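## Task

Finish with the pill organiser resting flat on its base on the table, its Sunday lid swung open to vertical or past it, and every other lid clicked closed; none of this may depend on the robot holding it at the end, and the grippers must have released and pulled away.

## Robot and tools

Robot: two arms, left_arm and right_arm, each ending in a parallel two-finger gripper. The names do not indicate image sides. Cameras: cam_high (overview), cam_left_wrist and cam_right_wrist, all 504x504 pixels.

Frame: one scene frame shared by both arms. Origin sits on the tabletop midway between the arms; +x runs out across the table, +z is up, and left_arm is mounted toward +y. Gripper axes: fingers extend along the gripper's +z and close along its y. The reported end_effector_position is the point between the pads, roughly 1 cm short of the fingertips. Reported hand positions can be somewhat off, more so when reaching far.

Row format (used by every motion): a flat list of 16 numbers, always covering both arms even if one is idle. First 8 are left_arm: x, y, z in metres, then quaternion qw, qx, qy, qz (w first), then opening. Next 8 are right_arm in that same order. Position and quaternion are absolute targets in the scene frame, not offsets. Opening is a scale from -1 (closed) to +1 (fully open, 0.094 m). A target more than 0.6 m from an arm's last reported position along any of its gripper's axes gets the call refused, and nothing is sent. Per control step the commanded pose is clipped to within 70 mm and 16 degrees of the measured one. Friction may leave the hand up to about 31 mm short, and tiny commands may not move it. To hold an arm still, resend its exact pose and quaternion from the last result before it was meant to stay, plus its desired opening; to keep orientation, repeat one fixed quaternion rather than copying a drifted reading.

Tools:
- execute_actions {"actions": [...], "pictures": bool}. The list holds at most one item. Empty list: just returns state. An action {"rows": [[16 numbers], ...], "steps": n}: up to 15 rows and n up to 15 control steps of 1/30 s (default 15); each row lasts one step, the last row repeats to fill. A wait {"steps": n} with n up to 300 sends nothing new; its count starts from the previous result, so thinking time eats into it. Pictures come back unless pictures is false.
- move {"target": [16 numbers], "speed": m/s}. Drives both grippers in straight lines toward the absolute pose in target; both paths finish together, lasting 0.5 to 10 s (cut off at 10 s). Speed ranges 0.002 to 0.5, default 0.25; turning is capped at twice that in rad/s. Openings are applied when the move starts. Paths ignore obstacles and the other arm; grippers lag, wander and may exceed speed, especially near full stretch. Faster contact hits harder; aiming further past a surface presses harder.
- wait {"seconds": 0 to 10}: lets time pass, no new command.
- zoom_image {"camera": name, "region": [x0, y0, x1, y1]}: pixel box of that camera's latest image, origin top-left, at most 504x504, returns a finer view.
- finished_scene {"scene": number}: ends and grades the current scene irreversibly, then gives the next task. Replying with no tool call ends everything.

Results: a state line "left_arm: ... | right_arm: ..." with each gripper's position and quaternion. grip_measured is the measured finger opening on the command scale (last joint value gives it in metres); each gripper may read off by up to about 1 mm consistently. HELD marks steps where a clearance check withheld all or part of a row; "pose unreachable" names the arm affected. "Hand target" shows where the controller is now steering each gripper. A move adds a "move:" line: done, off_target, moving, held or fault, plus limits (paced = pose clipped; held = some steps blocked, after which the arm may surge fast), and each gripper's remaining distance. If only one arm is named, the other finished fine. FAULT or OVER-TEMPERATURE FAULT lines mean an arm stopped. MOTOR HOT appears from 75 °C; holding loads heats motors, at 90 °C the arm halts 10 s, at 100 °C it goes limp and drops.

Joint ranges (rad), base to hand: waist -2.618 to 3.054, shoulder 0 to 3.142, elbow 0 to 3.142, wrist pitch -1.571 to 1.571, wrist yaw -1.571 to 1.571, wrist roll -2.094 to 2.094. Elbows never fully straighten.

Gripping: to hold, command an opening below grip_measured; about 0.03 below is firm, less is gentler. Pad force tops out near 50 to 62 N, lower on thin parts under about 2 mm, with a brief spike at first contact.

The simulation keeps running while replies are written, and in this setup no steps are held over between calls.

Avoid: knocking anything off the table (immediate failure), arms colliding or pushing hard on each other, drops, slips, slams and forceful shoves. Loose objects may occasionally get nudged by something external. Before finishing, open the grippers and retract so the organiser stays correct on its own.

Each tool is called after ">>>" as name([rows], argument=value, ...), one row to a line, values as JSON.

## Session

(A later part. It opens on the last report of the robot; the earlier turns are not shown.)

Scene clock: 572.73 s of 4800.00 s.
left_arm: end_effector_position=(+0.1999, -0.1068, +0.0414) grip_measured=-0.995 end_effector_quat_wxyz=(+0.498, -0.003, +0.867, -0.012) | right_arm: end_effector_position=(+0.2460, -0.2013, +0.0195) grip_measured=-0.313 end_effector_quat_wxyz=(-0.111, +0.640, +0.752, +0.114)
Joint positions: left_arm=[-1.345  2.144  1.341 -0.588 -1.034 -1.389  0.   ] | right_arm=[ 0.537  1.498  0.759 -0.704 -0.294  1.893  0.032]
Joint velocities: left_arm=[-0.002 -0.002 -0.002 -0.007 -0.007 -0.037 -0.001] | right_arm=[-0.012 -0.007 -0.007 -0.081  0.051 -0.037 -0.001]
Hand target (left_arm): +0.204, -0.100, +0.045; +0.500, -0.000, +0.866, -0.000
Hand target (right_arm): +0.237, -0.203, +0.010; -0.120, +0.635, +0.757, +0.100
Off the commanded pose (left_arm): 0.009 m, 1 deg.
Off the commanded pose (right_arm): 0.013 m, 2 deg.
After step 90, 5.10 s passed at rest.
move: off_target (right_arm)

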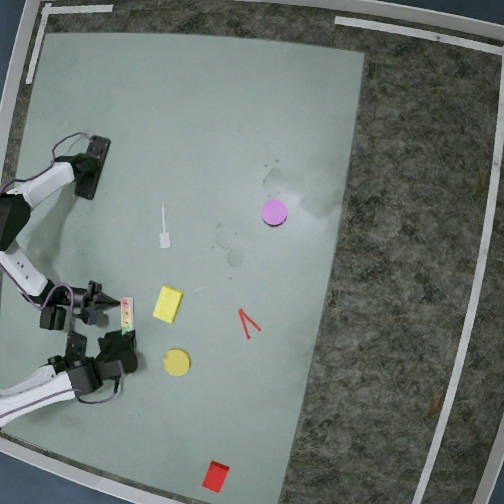

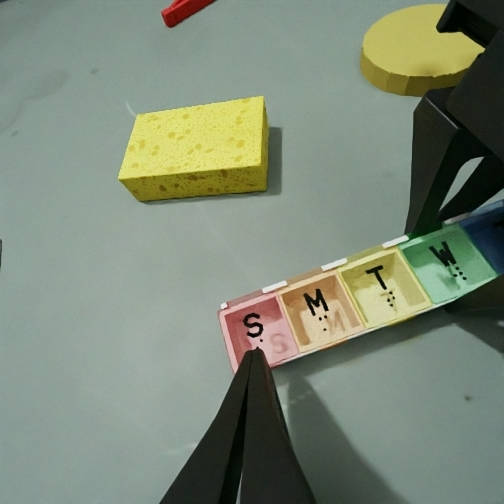

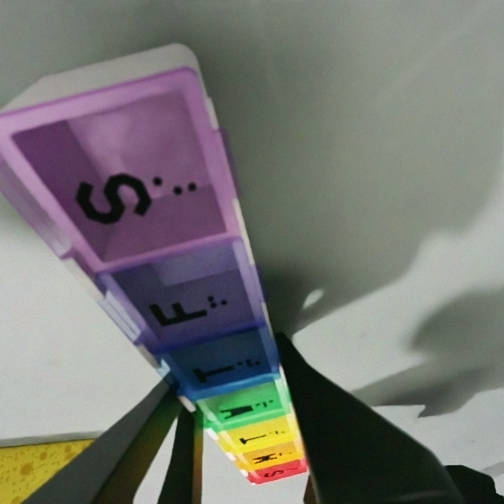

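>>> move(target=[0.165,-0.105,0.055,0.496,-0.113,0.858,0.065,-1, 0.237,-0.203,0.012,-0.12,0.635,0.757,0.10,-0.42], speed=0.1)

>>> move(target=[0.186,-0.108,0.010,0.496,-0.113,0.858,0.065,-1, 0.237,-0.203,0.012,-0.12,0.635,0.757,0.10,-0.42], speed=0.05)

Scene clock: 596.03 s of 4800.00 s.
left_arm: end_effector_position=(+0.1701, -0.1046, +0.0678) grip_measured=-0.995 end_effector_quat_wxyz=(+0.500, -0.122, +0.856, +0.054) | right_arm: end_effector_position=(+0.2460, -0.2012, +0.0195) grip_measured=-0.313 end_effector_quat_wxyz=(-0.111, +0.640, +0.752, +0.114)
Joint positions: left_arm=[-1.414  2.387  1.854 -1.422 -1.008 -2.051  0.   ] | right_arm=[ 0.537  1.498  0.759 -0.704 -0.294  1.893  0.032]
Joint velocities: left_arm=[ 0.022 -0.002  0.017 -0.051  0.037 -0.051 -0.001] | right_arm=[-0.007 -0.007 -0.007  0.022 -0.051 -0.095 -0.001]
Hand target (left_arm): +0.165, -0.105, +0.058; +0.496, -0.116, +0.858, +0.066
Hand target (right_arm): +0.237, -0.203, +0.012; -0.120, +0.635, +0.757, +0.100
Off the commanded pose (left_arm): 0.014 m, 2 deg.
Off the commanded pose (right_arm): 0.012 m, 2 deg.
After step 90, 18.33 s passed at rest.
move: off_target (left_arm, right_arm)

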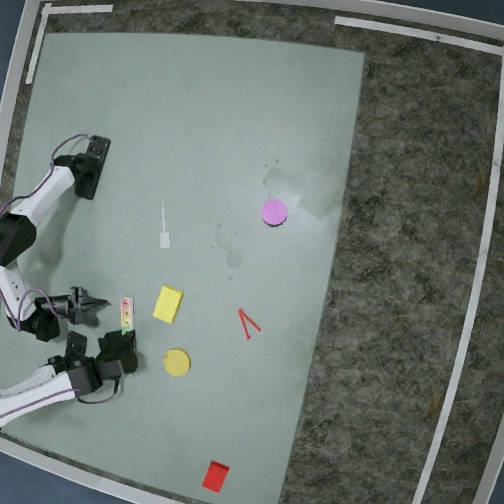

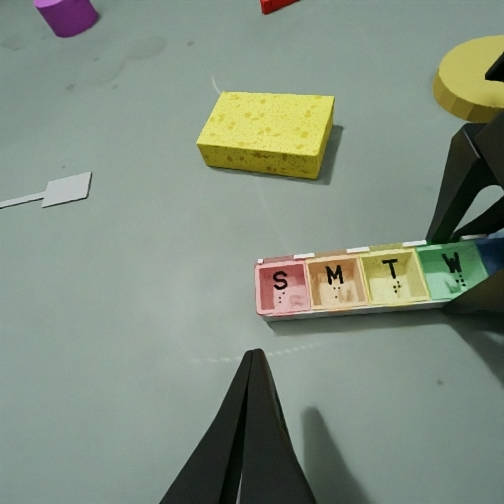

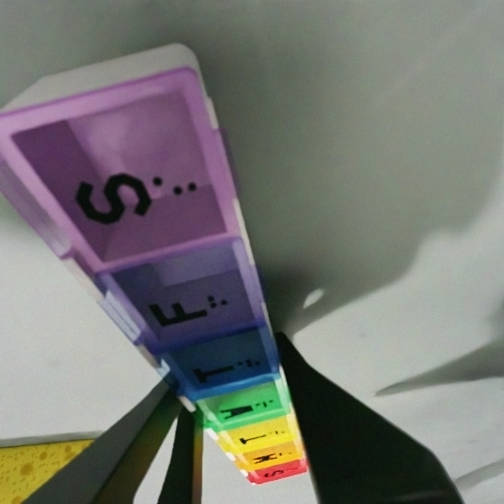

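Scene clock: 597.60 s of 4800.00 s.
left_arm: end_effector_position=(+0.1817, -0.1149, +0.0273) grip_measured=-0.995 end_effector_quat_wxyz=(+0.493, -0.122, +0.860, +0.046) | right_arm: end_effector_position=(+0.2460, -0.2012, +0.0195) grip_measured=-0.313 end_effector_quat_wxyz=(-0.111, +0.640, +0.752, +0.114)
Joint positions: left_arm=[-1.385  2.451  1.819 -1.246 -1.008 -1.977  0.   ] | right_arm=[ 0.537  1.498  0.759 -0.704 -0.294  1.893  0.032]
Joint velocities: left_arm=[ 0.017 -0.012  0.002  0.051 -0.022  0.022  0.001] | right_arm=[-0.002  0.007  0.007 -0.022 -0.066  0.037 -0.001]
Hand target (left_arm): +0.186, -0.108, +0.011; +0.496, -0.113, +0.859, +0.065
Hand target (right_arm): +0.237, -0.203, +0.012; -0.120, +0.635, +0.757, +0.100
Off the commanded pose (left_arm): 0.019 m, 2 deg.
Off the commanded pose (right_arm): 0.012 m, 2 deg.
move: off_target (left_arm, right_arm)

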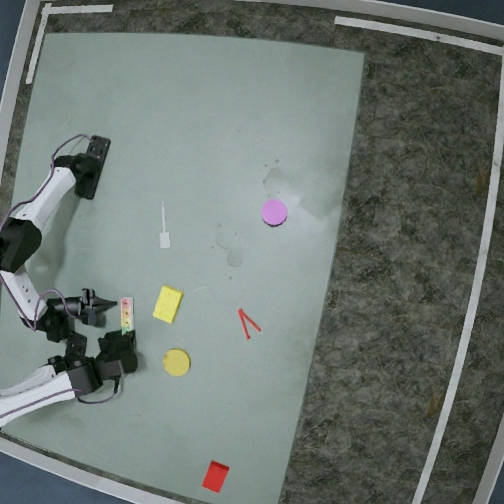

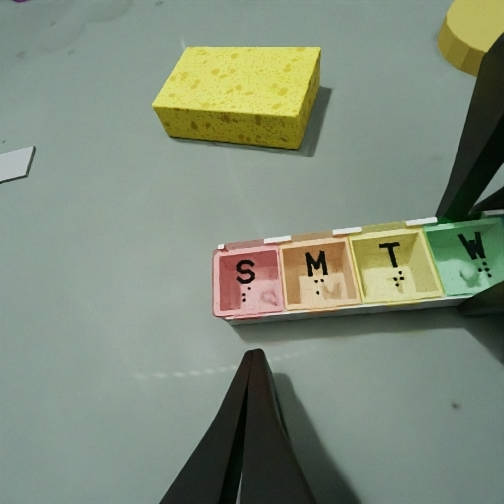

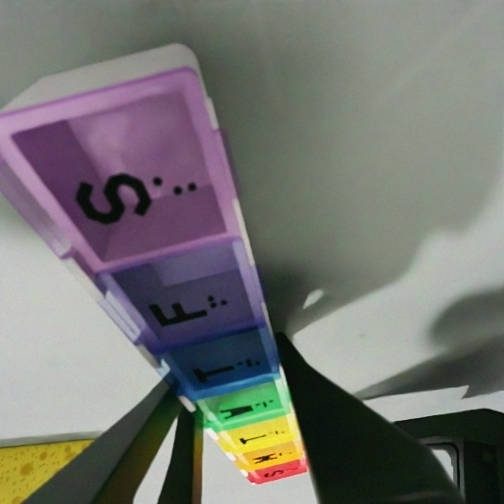

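>>> move(target=[0.190,-0.107,0.008,0.496,-0.113,0.858,0.065,-1, 0.237,-0.203,0.012,-0.12,0.635,0.757,0.10,-0.42], speed=0.015)

>>> move(target=[0.204,-0.103,0.012,0.496,-0.113,0.858,0.065,-1, 0.237,-0.203,0.012,-0.12,0.635,0.757,0.10,-0.42], speed=0.015)

>>> zoom_image(camera="cam_left_wrist", region=[170, 220, 350, 400])

Scene clock: 605.77 s of 4800.00 s.
left_arm: end_effector_position=(+0.1854, -0.1144, +0.0242) grip_measured=-0.995 end_effector_quat_wxyz=(+0.493, -0.121, +0.860, +0.047) | right_arm: end_effector_position=(+0.2460, -0.2012, +0.0195) grip_measured=-0.313 end_effector_quat_wxyz=(-0.111, +0.640, +0.752, +0.114)
Joint positions: left_arm=[-1.377  2.451  1.807 -1.222 -1.01  -1.961  0.   ] | right_arm=[ 0.537  1.498  0.759 -0.704 -0.294  1.893  0.032]
Joint velocities: left_arm=[-0.002  0.012  0.007 -0.007  0.007  0.007 -0.   ] | right_arm=[-0.007 -0.002 -0.007 -0.037 -0.051  0.022 -0.001]
Hand target (left_arm): +0.190, -0.107, +0.009; +0.496, -0.113, +0.858, +0.065
Hand target (right_arm): +0.237, -0.203, +0.012; -0.120, +0.635, +0.757, +0.100
Off the commanded pose (left_arm): 0.018 m, 2 deg.
Off the commanded pose (right_arm): 0.012 m, 2 deg.
After step 90, 3.33 s passed at rest.
move: off_target (left_arm, right_arm)

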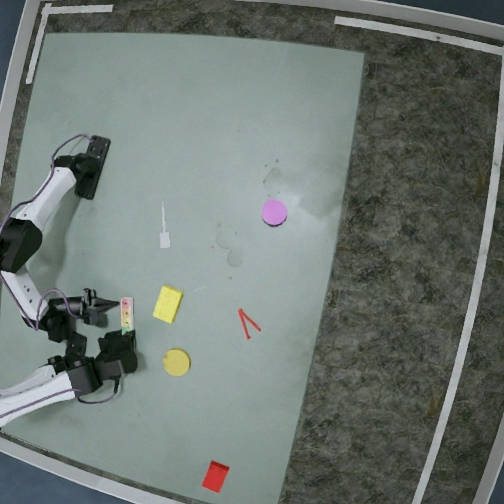

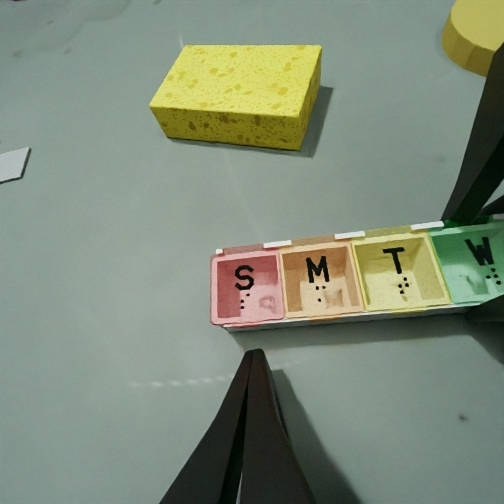

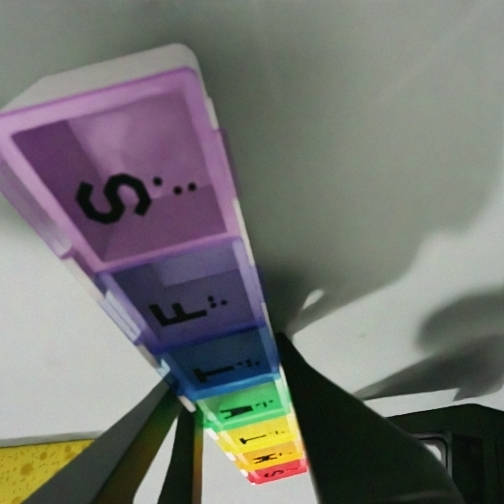

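Scene clock: 607.67 s of 4800.00 s.
left_arm: end_effector_position=(+0.1951, -0.1099, +0.0159) grip_measured=-0.995 end_effector_quat_wxyz=(+0.494, -0.109, +0.861, +0.058) | right_arm: end_effector_position=(+0.2461, -0.2012, +0.0195) grip_measured=-0.313 end_effector_quat_wxyz=(-0.111, +0.640, +0.752, +0.114)
Joint positions: left_arm=[-1.354  2.451  1.77  -1.166 -1.017 -1.902  0.   ] | right_arm=[ 0.537  1.498  0.759 -0.704 -0.294  1.893  0.032]
Joint velocities: left_arm=[-0.002  0.002 -0.012  0.022  0.037 -0.095  0.001] | right_arm=[-0.007 -0.002 -0.012  0.037 -0.037  0.007  0.   ]
Hand target (left_arm): +0.203, -0.103, +0.012; +0.496, -0.113, +0.859, +0.065
Hand target (right_arm): +0.237, -0.203, +0.012; -0.120, +0.635, +0.757, +0.100
Off the commanded pose (left_arm): 0.012 m, 1 deg.
Off the commanded pose (right_arm): 0.012 m, 2 deg.
move: off_target (left_arm, right_arm)

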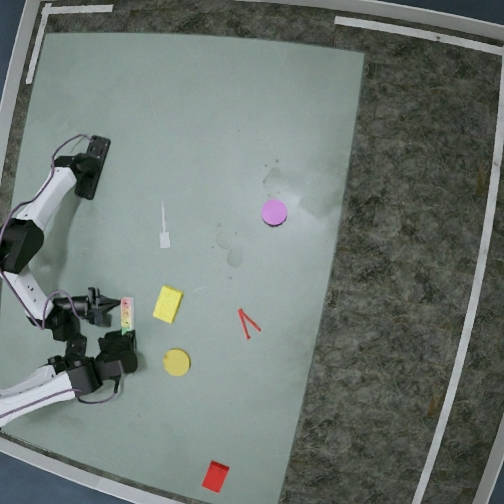

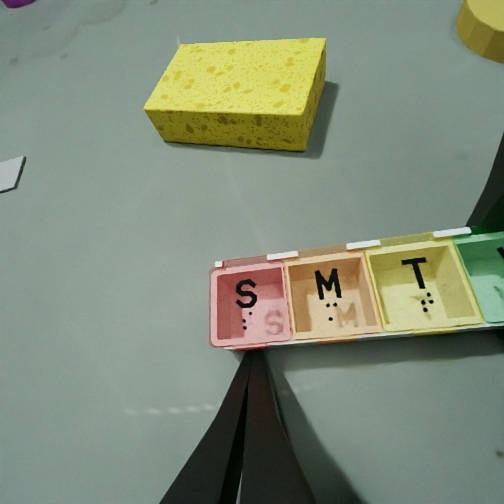

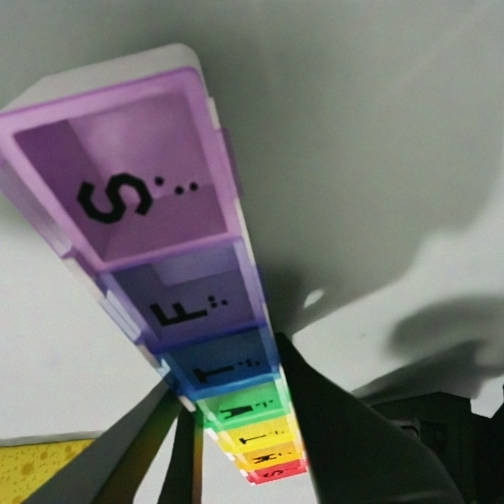

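Region (170, 220, 350, 400) of cam_left_wrist's 504x504 image, scaled by 2.800, with more detail than that image has.

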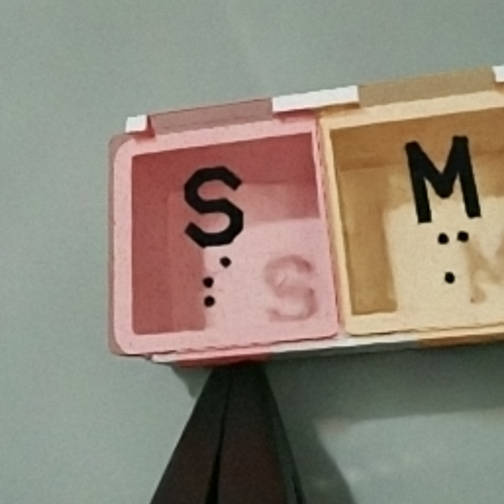

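>>> move(target=[0.210,-0.101,0.012,0.496,-0.113,0.858,0.065,-1, 0.228,-0.203,0.010,-0.12,0.635,0.757,0.10,-0.42], speed=0.015)

>>> move(target=[0.212,-0.100,0.036,0.496,-0.113,0.858,0.065,-1, 0.228,-0.203,0.010,-0.12,0.635,0.757,0.10,-0.42], speed=0.01)

>>> zoom_image(camera="cam_left_wrist", region=[150, 200, 350, 400])

Scene clock: 617.53 s of 4800.00 s.
left_arm: end_effector_position=(+0.1989, -0.1085, +0.0157) grip_measured=-0.995 end_effector_quat_wxyz=(+0.494, -0.106, +0.861, +0.059) | right_arm: end_effector_position=(+0.2479, -0.1995, +0.0199) grip_measured=-0.313 end_effector_quat_wxyz=(-0.107, +0.644, +0.747, +0.124)
Joint positions: left_arm=[-1.345  2.44   1.751 -1.139 -1.02  -1.875  0.   ] | right_arm=[ 0.54   1.486  0.746 -0.679 -0.293  1.913  0.032]
Joint velocities: left_arm=[-0.002  0.012 -0.007 -0.022 -0.007 -0.007  0.   ] | right_arm=[ 0.007 -0.002 -0.007  0.007 -0.037 -0.095 -0.   ]
Hand target (left_arm): +0.209, -0.101, +0.012; +0.496, -0.113, +0.858, +0.065
Hand target (right_arm): +0.229, -0.203, +0.010; -0.120, +0.635, +0.757, +0.100
Off the commanded pose (left_arm): 0.014 m, 1 deg.
Off the commanded pose (right_arm): 0.023 m, 3 deg.
After step 90, 5.27 s passed at rest.
move: off_target (left_arm, right_arm)

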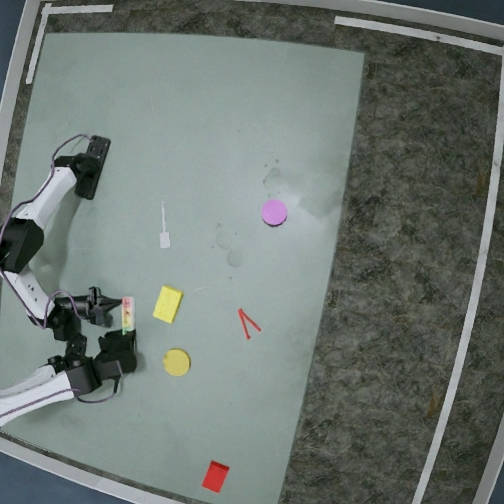

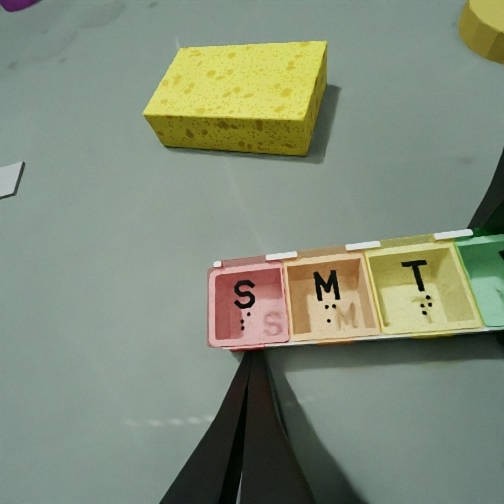

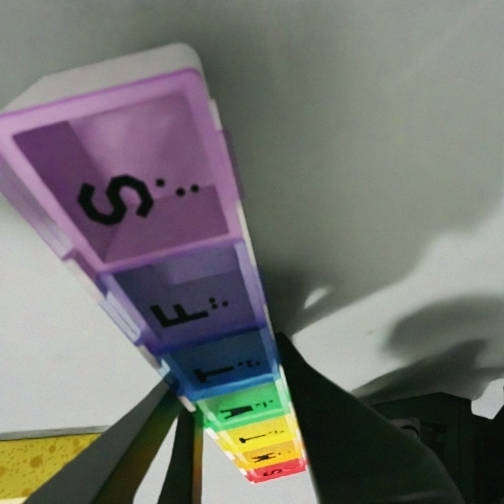

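Scene clock: 620.80 s of 4800.00 s.
left_arm: end_effector_position=(+0.2000, -0.1089, +0.0235) grip_measured=-0.995 end_effector_quat_wxyz=(+0.481, -0.113, +0.868, +0.053) | right_arm: end_effector_position=(+0.2489, -0.1984, +0.0201) grip_measured=-0.313 end_effector_quat_wxyz=(-0.106, +0.644, +0.747, +0.126)
Joint positions: left_arm=[-1.337  2.411  1.751 -1.14  -0.994 -1.862  0.   ] | right_arm=[ 0.542  1.486  0.746 -0.672 -0.293  1.917  0.032]
Joint velocities: left_arm=[-0.012 -0.002 -0.017 -0.051 -0.007 -0.051 -0.   ] | right_arm=[ 0.002 -0.007 -0.012 -0.037  0.037 -0.051 -0.   ]
Hand target (left_arm): +0.212, -0.100, +0.035; +0.496, -0.113, +0.859, +0.065
Hand target (right_arm): +0.229, -0.203, +0.010; -0.120, +0.635, +0.757, +0.100
Off the commanded pose (left_arm): 0.019 m, 2 deg.
Off the commanded pose (right_arm): 0.024 m, 4 deg.
move: off_target (left_arm, right_arm)

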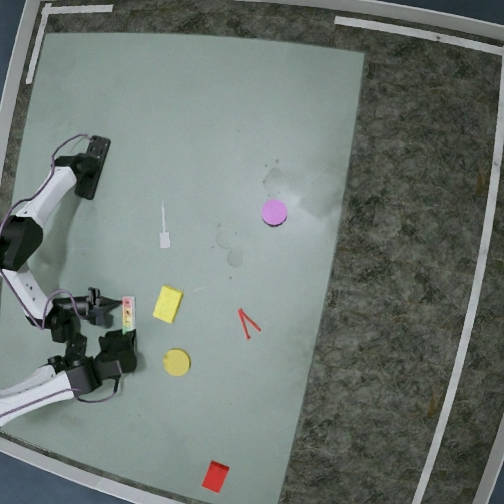

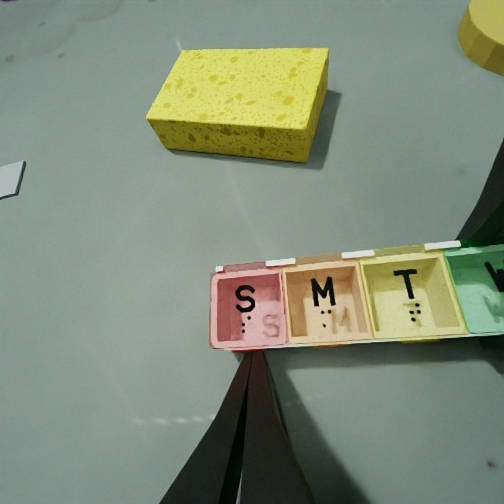

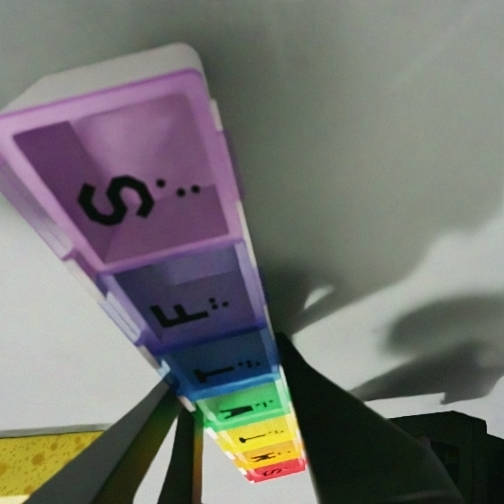

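Region (150, 200, 350, 400) of cam_left_wrist's 504x504 image, scaled by 2.520, with more detail than that image has.

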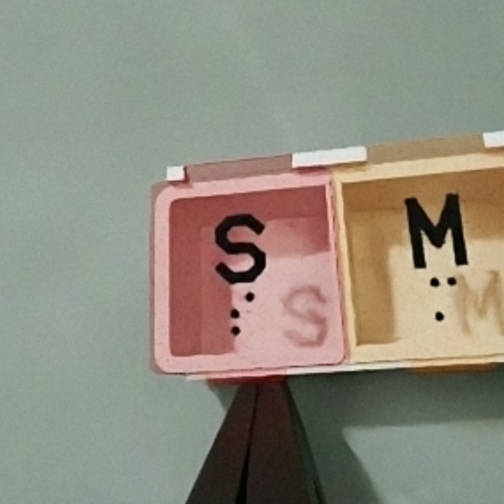

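>>> move(target=[0.212,-0.100,0.055,0.496,-0.113,0.858,0.065,-1, 0.230,-0.203,0.004,-0.12,0.635,0.757,0.10,-0.42], speed=0.015)

>>> zoom_image(camera="cam_left_wrist", region=[150, 200, 350, 400])

Scene clock: 628.03 s of 4800.00 s.
left_arm: end_effector_position=(+0.2072, -0.0999, +0.0435) grip_measured=-0.995 end_effector_quat_wxyz=(+0.494, -0.109, +0.860, +0.067) | right_arm: end_effector_position=(+0.2496, -0.1976, +0.0201) grip_measured=-0.313 end_effector_quat_wxyz=(-0.106, +0.642, +0.748, +0.130)
Joint positions: left_arm=[-1.324  2.377  1.751 -1.203 -1.024 -1.862  0.   ] | right_arm=[ 0.542  1.486  0.744 -0.666 -0.295  1.912  0.032]
Joint velocities: left_arm=[-0.007 -0.012 -0.007  0.007  0.007 -0.022 -0.002] | right_arm=[-0.002  0.007 -0.002 -0.081  0.007  0.037 -0.001]
Hand target (left_arm): +0.212, -0.100, +0.055; +0.496, -0.113, +0.858, +0.065
Hand target (right_arm): +0.230, -0.203, +0.004; -0.120, +0.635, +0.757, +0.100
Off the commanded pose (left_arm): 0.012 m, 1 deg.
Off the commanded pose (right_arm): 0.026 m, 4 deg.
After step 90, 1.70 s passed at rest.
move: off_target (left_arm, right_arm)

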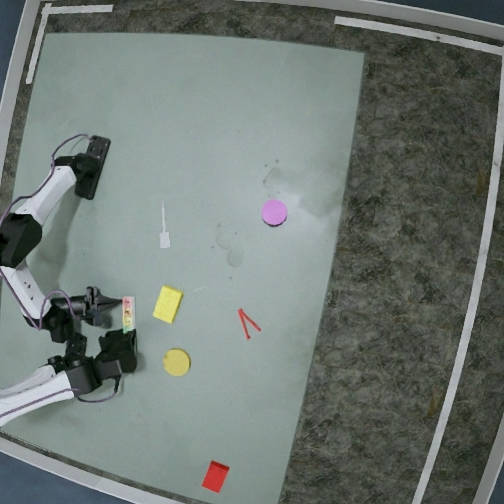

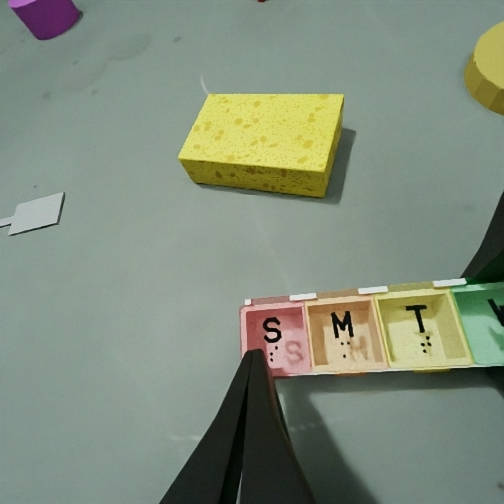

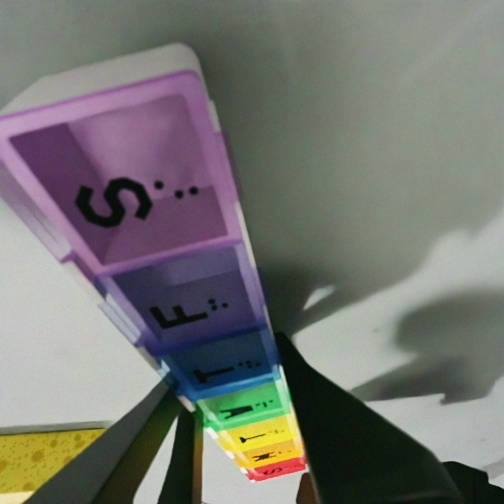

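Region (150, 200, 350, 400) of cam_left_wrist's 504x504 image, scaled by 2.520, with more detail than that image has.

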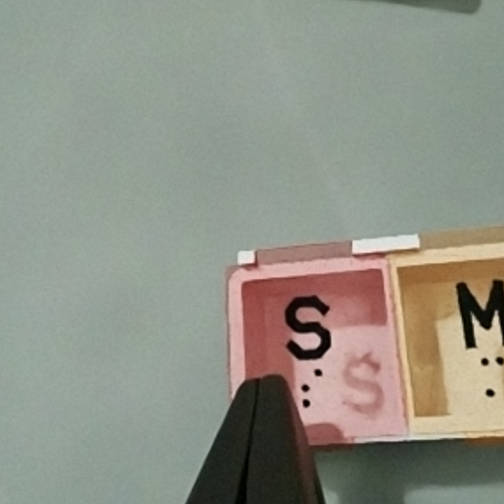

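>>> move(target=[0.165,-0.10,0.05,0.496,-0.113,0.858,0.065,-1, 0.246,-0.2,0.02,-0.108,0.643,0.748,0.125,0.3], speed=0.08)

>>> move(target=[0.165,-0.10,0.05,0.496,-0.113,0.858,0.065,-1, 0.243,-0.195,0.085,-0.15,0.6,0.775,0.124,0.3], speed=0.1)

>>> move(target=[0.238,-0.0,0.0,0.496,-0.113,0.858,0.065,-1, 0.238,-0.155,0.075,-0.177,0.56,0.799,0.124,-1], speed=0.002)

Scene clock: 683.30 s of 4800.00 s.
left_arm: end_effector_position=(+0.1686, -0.1002, +0.0598) grip_measured=-0.995 end_effector_quat_wxyz=(+0.501, -0.117, +0.856, +0.054) | right_arm: end_effector_position=(+0.2493, -0.1978, +0.0200) grip_measured=+0.299 end_effector_quat_wxyz=(-0.106, +0.642, +0.748, +0.129)
Joint positions: left_arm=[-1.418  2.377  1.8   -1.378 -1.011 -2.044  0.   ] | right_arm=[ 0.542  1.486  0.744 -0.667 -0.295  1.911  0.061]
Joint velocities: left_arm=[-0.017  0.012 -0.002 -0.037  0.007  0.022  0.   ] | right_arm=[-0.007 -0.012  0.002 -0.037  0.037 -0.066  0.   ]
Hand target (left_arm): +0.165, -0.100, +0.051; +0.497, -0.113, +0.858, +0.066
Hand target (right_arm): +0.246, -0.200, +0.020; -0.108, +0.643, +0.748, +0.125
Off the commanded pose (left_arm): 0.010 m, 1 deg.
Off the commanded pose (right_arm): 0.004 m, 1 deg.
After step 90, 51.23 s passed at rest.
move: done

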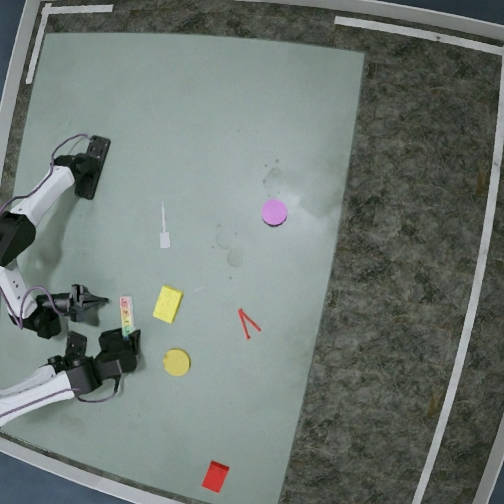

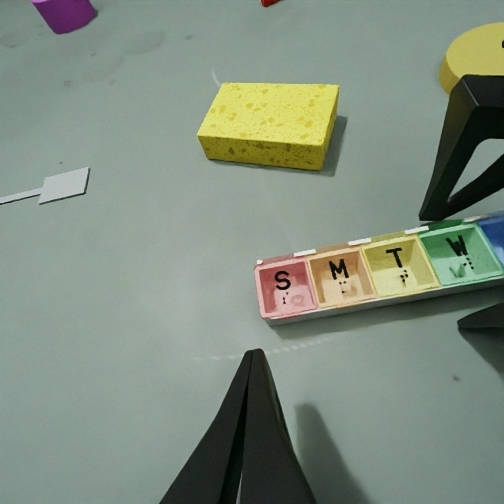

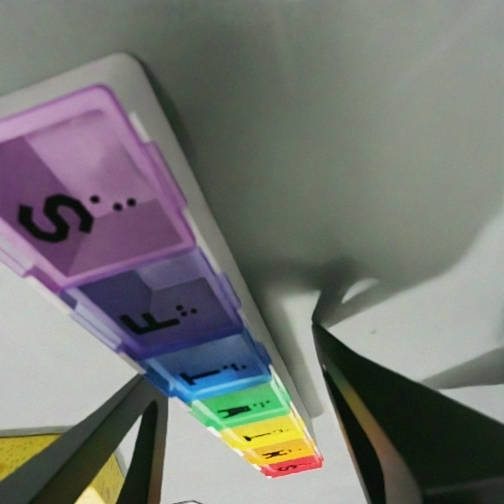

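Scene clock: 684.60 s of 4800.00 s.
left_arm: end_effector_position=(+0.1684, -0.1001, +0.0595) grip_measured=-0.995 end_effector_quat_wxyz=(+0.500, -0.117, +0.856, +0.054) | right_arm: end_effector_position=(+0.2377, -0.1968, +0.0753) grip_measured=+0.299 end_effector_quat_wxyz=(-0.150, +0.603, +0.776, +0.111)
Joint positions: left_arm=[-1.418  2.377  1.8   -1.378 -1.009 -2.045  0.   ] | right_arm=[ 0.518  1.445  0.939 -0.997 -0.37   1.779  0.061]
Joint velocities: left_arm=[ 0.002 -0.012 -0.017 -0.037  0.037  0.007  0.001] | right_arm=[-0.002  0.007 -0.012  0.037 -0.007  0.037  0.001]
Hand target (left_arm): +0.165, -0.100, +0.050; +0.496, -0.113, +0.858, +0.065
Hand target (right_arm): +0.241, -0.196, +0.084; -0.149, +0.600, +0.776, +0.123
Off the commanded pose (left_arm): 0.010 m, 1 deg.
Off the commanded pose (right_arm): 0.011 m, 2 deg.
move: off_target (right_arm)

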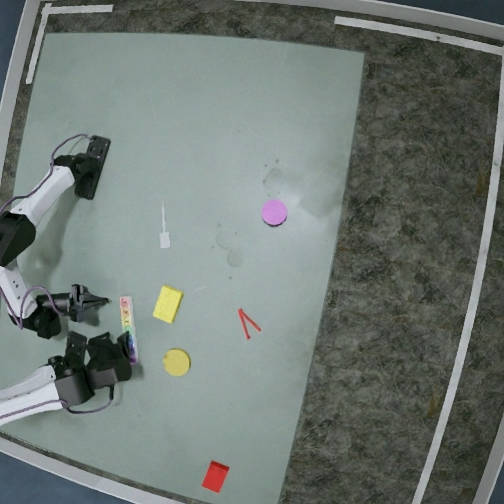

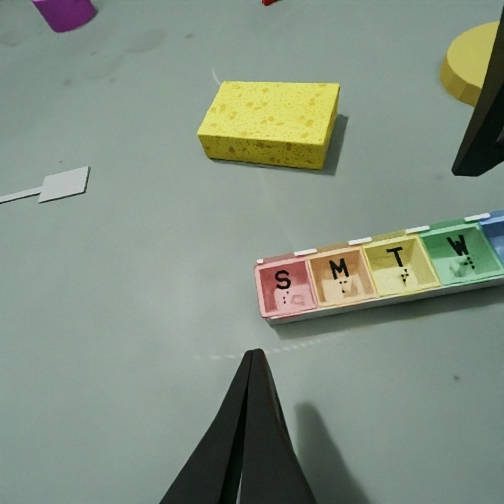

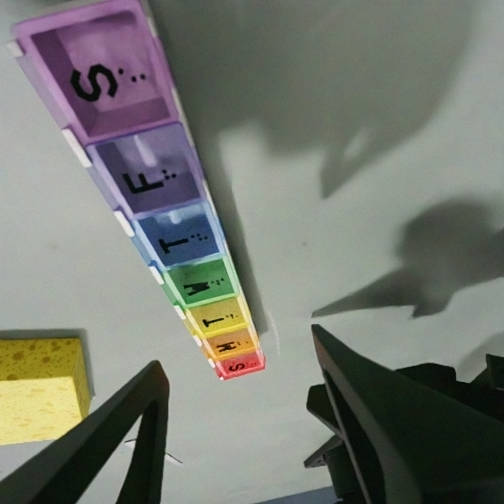

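Scene clock: 694.80 s of 4800.00 s.
left_arm: end_effector_position=(+0.1727, -0.0894, +0.0484) grip_measured=-0.995 end_effector_quat_wxyz=(+0.498, -0.111, +0.858, +0.057) | right_arm: end_effector_position=(+0.2371, -0.1960, +0.0753) grip_measured=-0.989 end_effector_quat_wxyz=(-0.150, +0.601, +0.777, +0.111)
Joint positions: left_arm=[-1.407  2.344  1.699 -1.289 -1.011 -2.008  0.   ] | right_arm=[ 0.522  1.445  0.939 -0.997 -0.37   1.778  0.001]
Joint velocities: left_arm=[ 0.012  0.007  0.007 -0.022  0.022 -0.007 -0.001] | right_arm=[-0.007  0.002 -0.002  0.081  0.037  0.051  0.   ]
Hand target (left_arm): +0.178, -0.085, +0.050; +0.499, -0.117, +0.857, +0.056
Hand target (right_arm): +0.238, -0.191, +0.075; -0.154, +0.596, +0.779, +0.113
Off the commanded pose (left_arm): 0.121 m, 1 deg.
Off the commanded pose (right_arm): 0.041 m, 6 deg.
move: off_target (left_arm, right_arm; path cut at 10 s)

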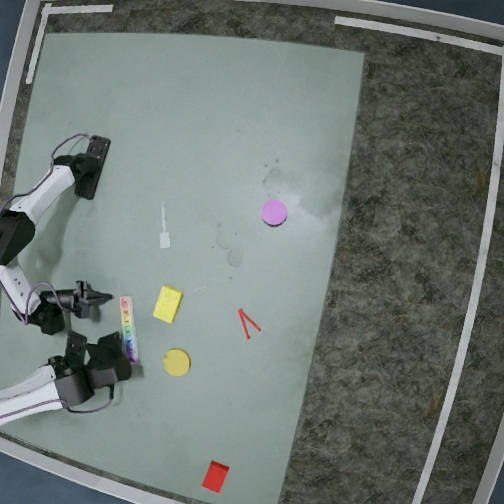

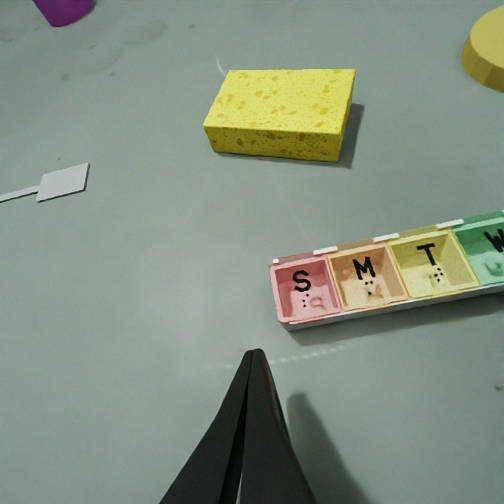

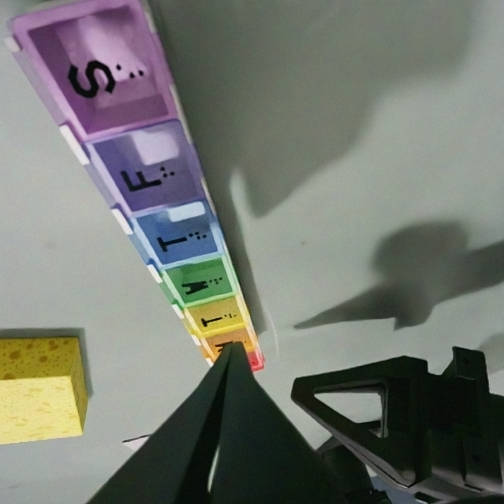

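>>> move(target=[0.165,-0.10,0.05,0.496,-0.113,0.858,0.065,-1, 0.238,-0.155,0.075,-0.177,0.56,0.799,0.124,-1], speed=0.08)

Scene clock: 720.73 s of 4800.00 s.
left_arm: end_effector_position=(+0.1699, -0.0997, +0.0596) grip_measured=-0.995 end_effector_quat_wxyz=(+0.500, -0.119, +0.856, +0.053) | right_arm: end_effector_position=(+0.2312, -0.1634, +0.0709) grip_measured=-0.989 end_effector_quat_wxyz=(-0.179, +0.564, +0.799, +0.110)
Joint positions: left_arm=[-1.414  2.373  1.796 -1.372 -1.009 -2.043  0.   ] | right_arm=[ 0.615  1.524  0.979 -0.964 -0.419  1.785  0.001]
Joint velocities: left_arm=[ 0.012  0.002  0.017 -0.022  0.007 -0.051 -0.001] | right_arm=[ 0.002  0.007  0.007 -0.037  0.007  0.051  0.   ]
Hand target (left_arm): +0.165, -0.100, +0.051; +0.497, -0.113, +0.858, +0.065
Hand target (right_arm): +0.238, -0.154, +0.076; -0.179, +0.560, +0.799, +0.125
Off the commanded pose (left_arm): 0.011 m, 2 deg.
Off the commanded pose (right_arm): 0.012 m, 2 deg.
After step 90, 21.90 s passed at rest.
move: off_target (left_arm, right_arm)

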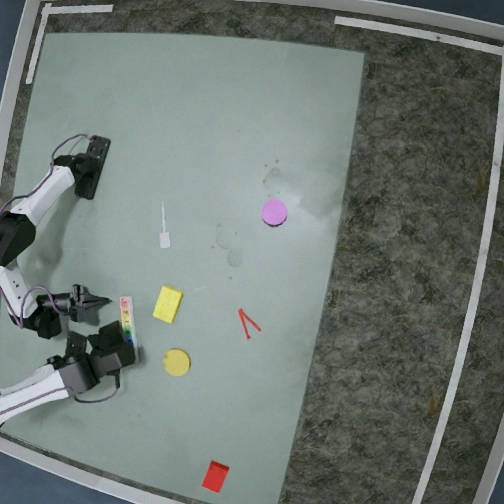

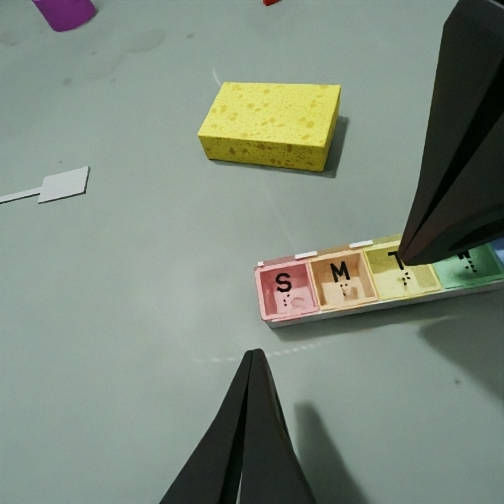

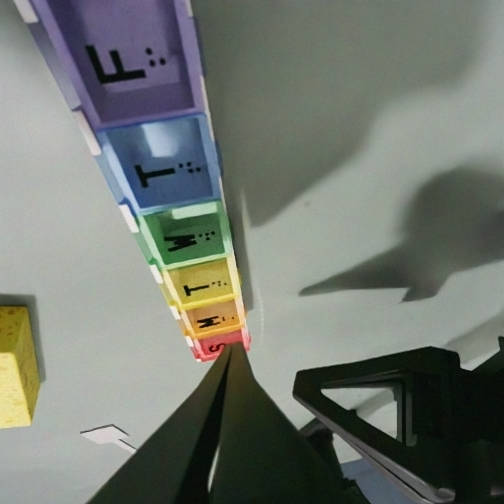

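>>> move(target=[0.165,-0.10,0.05,0.496,-0.113,0.858,0.065,-1, 0.236,-0.146,0.042,-0.177,0.56,0.799,0.124,-1], speed=0.03)

Scene clock: 735.57 s of 4800.00 s.
left_arm: end_effector_position=(+0.1699, -0.0993, +0.0599) grip_measured=-0.995 end_effector_quat_wxyz=(+0.500, -0.120, +0.856, +0.054) | right_arm: end_effector_position=(+0.2399, -0.1474, +0.0479) grip_measured=-0.989 end_effector_quat_wxyz=(-0.174, +0.560, +0.800, +0.127)
Joint positions: left_arm=[-1.414  2.373  1.797 -1.376 -1.009 -2.045  0.   ] | right_arm=[ 0.647  1.583  0.935 -0.81  -0.42   1.821  0.001]
Joint velocities: left_arm=[ 0.012  0.007  0.002  0.022 -0.007  0.007 -0.   ] | right_arm=[-0.012 -0.012 -0.022  0.037 -0.022  0.007 -0.   ]
Hand target (left_arm): +0.165, -0.100, +0.050; +0.496, -0.113, +0.858, +0.065
Hand target (right_arm): +0.237, -0.145, +0.042; -0.178, +0.560, +0.799, +0.124
Off the commanded pose (left_arm): 0.011 m, 2 deg.
Off the commanded pose (right_arm): 0.007 m, 1 deg.
After step 90, 10.30 s passed at rest.
move: off_target (left_arm)

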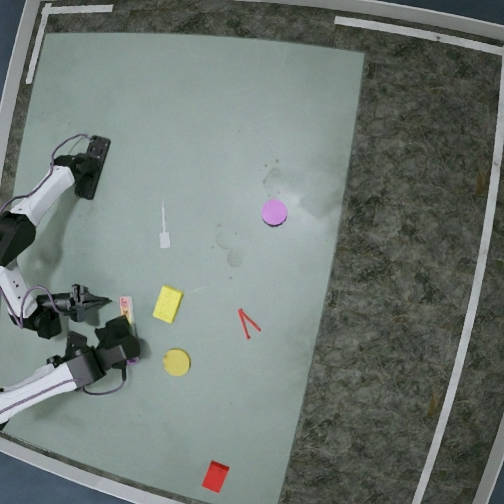

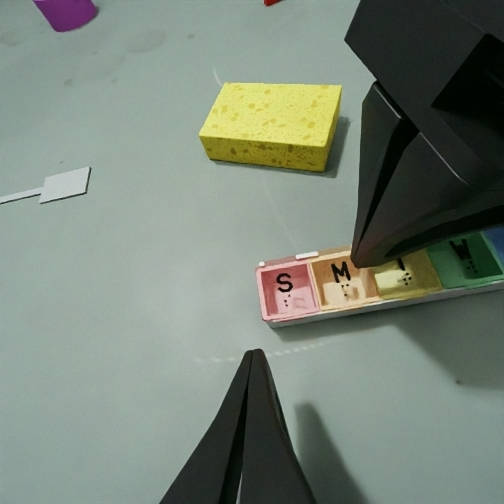

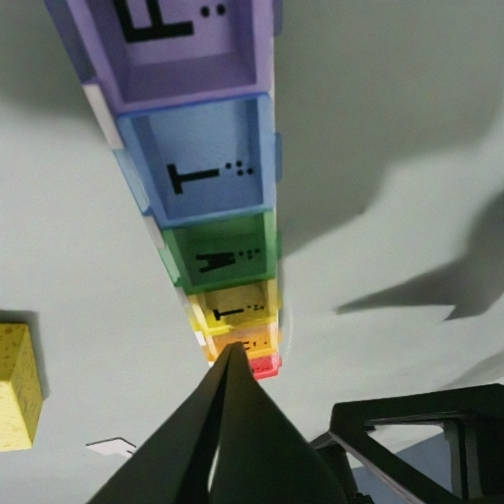

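>>> move(target=[0.165,-0.10,0.05,0.496,-0.113,0.858,0.065,-1, 0.218,-0.150,0.058,-0.177,0.56,0.799,0.124,-1], speed=0.03)

>>> move(target=[0.165,-0.10,0.05,0.496,-0.113,0.858,0.065,-1, 0.220,-0.148,0.036,-0.177,0.56,0.799,0.124,-1], speed=0.02)

Scene clock: 742.27 s of 4800.00 s.
left_arm: end_effector_position=(+0.1699, -0.0993, +0.0599) grip_measured=-0.995 end_effector_quat_wxyz=(+0.500, -0.120, +0.856, +0.054) | right_arm: end_effector_position=(+0.2263, -0.1470, +0.0587) grip_measured=-0.989 end_effector_quat_wxyz=(-0.173, +0.558, +0.800, +0.133)
Joint positions: left_arm=[-1.414  2.373  1.797 -1.376 -1.009 -2.045  0.   ] | right_arm=[ 0.676  1.511  0.908 -0.831 -0.42   1.85   0.001]
Joint velocities: left_arm=[-0.007 -0.007 -0.002 -0.007 -0.007 -0.037 -0.   ] | right_arm=[ 0.002  0.007 -0.002  0.007  0.022  0.066 -0.002]
Hand target (left_arm): +0.165, -0.100, +0.050; +0.496, -0.113, +0.858, +0.065
Hand target (right_arm): +0.218, -0.150, +0.058; -0.178, +0.560, +0.799, +0.124
Off the commanded pose (left_arm): 0.011 m, 2 deg.
Off the commanded pose (right_arm): 0.009 m, 1 deg.
After step 90, 2.63 s passed at rest.
move: off_target (left_arm)

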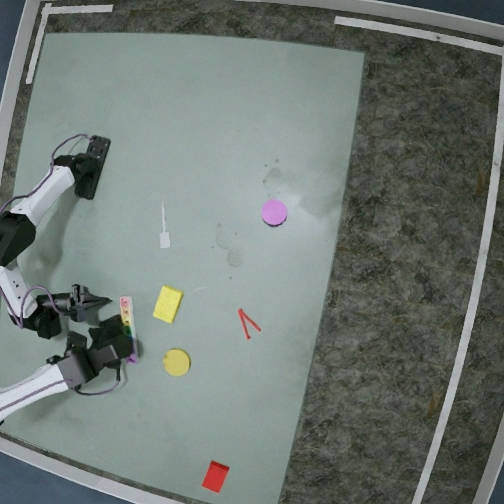

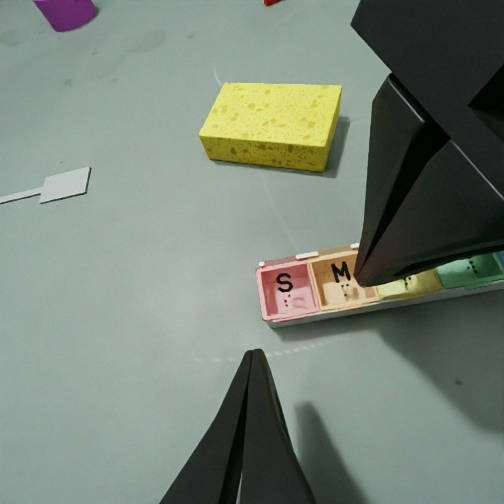

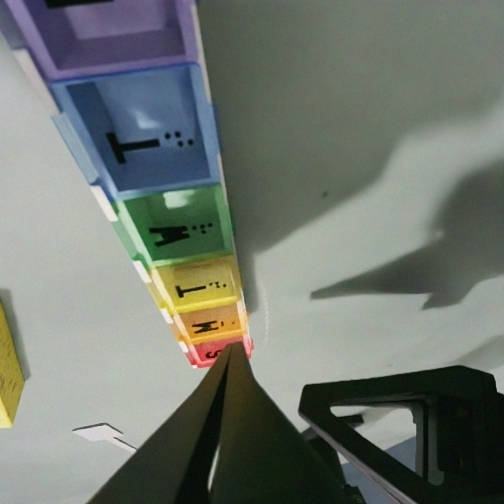

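Scene clock: 743.67 s of 4800.00 s.
left_arm: end_effector_position=(+0.1699, -0.0993, +0.0599) grip_measured=-0.995 end_effector_quat_wxyz=(+0.500, -0.120, +0.856, +0.054) | right_arm: end_effector_position=(+0.2231, -0.1492, +0.0428) grip_measured=-0.989 end_effector_quat_wxyz=(-0.176, +0.561, +0.799, +0.127)
Joint positions: left_arm=[-1.414  2.373  1.797 -1.376 -1.009 -2.045  0.   ] | right_arm=[ 0.676  1.533  0.862 -0.776 -0.42   1.853  0.001]
Joint velocities: left_arm=[ 0.012 -0.007 -0.002 -0.007 -0.022 -0.081 -0.002] | right_arm=[-0.012  0.007 -0.007 -0.007 -0.007 -0.007  0.001]
Hand target (left_arm): +0.165, -0.100, +0.050; +0.496, -0.113, +0.858, +0.065
Hand target (right_arm): +0.220, -0.148, +0.036; -0.177, +0.560, +0.800, +0.124
Off the commanded pose (left_arm): 0.011 m, 2 deg.
Off the commanded pose (right_arm): 0.008 m, 0 deg.
move: off_target (left_arm)

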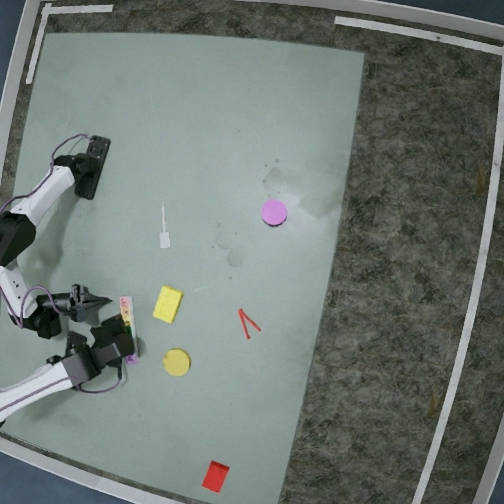

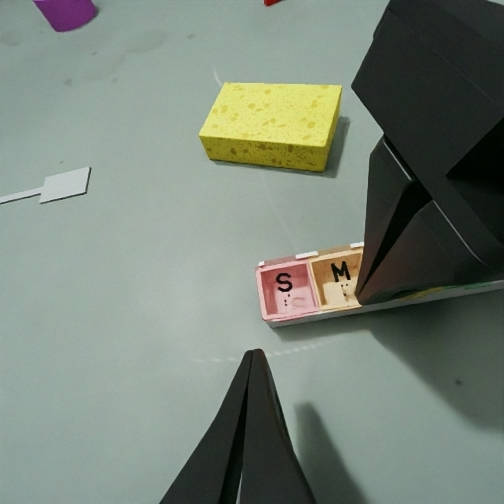

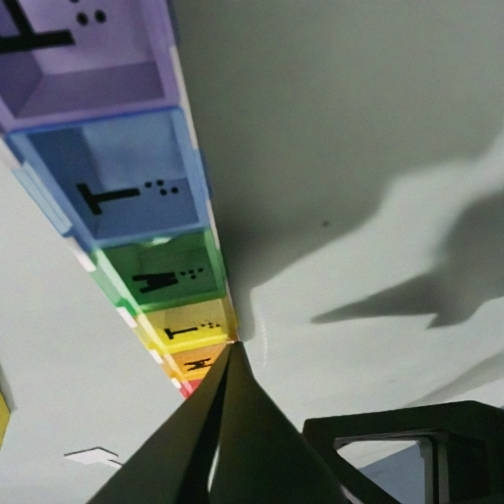

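>>> move(target=[0.186,-0.108,0.010,0.496,-0.113,0.858,0.065,-1, 0.230,-0.148,0.026,-0.177,0.56,0.799,0.124,-1], speed=0.03)

Scene clock: 750.80 s of 4800.00 s.
left_arm: end_effector_position=(+0.1816, -0.1096, +0.0236) grip_measured=-0.995 end_effector_quat_wxyz=(+0.495, -0.116, +0.860, +0.055) | right_arm: end_effector_position=(+0.2238, -0.1452, +0.0418) grip_measured=-0.990 end_effector_quat_wxyz=(-0.193, +0.559, +0.795, +0.134)
Joint positions: left_arm=[-1.385  2.451  1.797 -1.244 -1.009 -1.976  0.   ] | right_arm=[ 0.665  1.55   0.862 -0.76  -0.459  1.846  0.   ]
Joint velocities: left_arm=[ 0.007 -0.002 -0.007 -0.022 -0.022  0.022 -0.   ] | right_arm=[ 0.002  0.002  0.002 -0.037  0.007 -0.022  0.001]
Hand target (left_arm): +0.186, -0.108, +0.010; +0.496, -0.113, +0.859, +0.065
Hand target (right_arm): +0.230, -0.149, +0.027; -0.177, +0.560, +0.800, +0.124
Off the commanded pose (left_arm): 0.014 m, 1 deg.
Off the commanded pose (right_arm): 0.017 m, 2 deg.
After step 90, 2.07 s passed at rest.
move: off_target (left_arm, right_arm)

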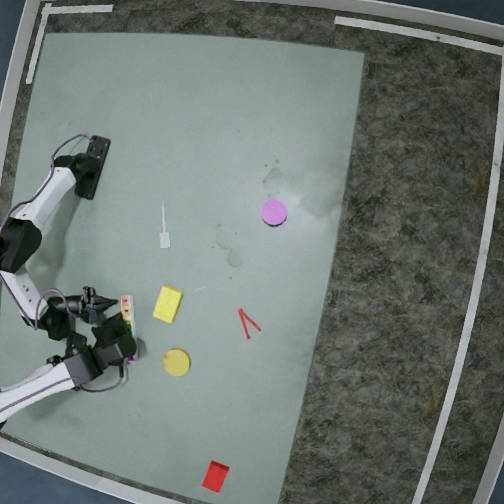

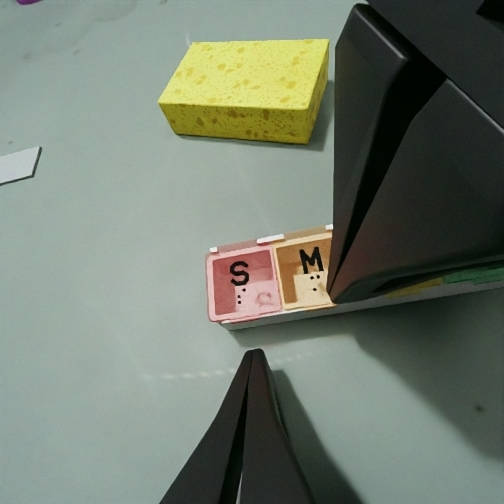

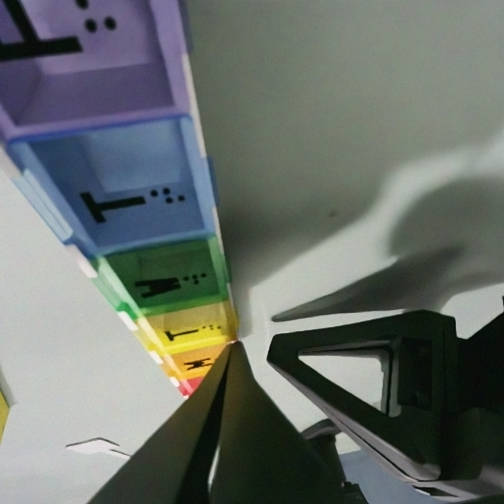

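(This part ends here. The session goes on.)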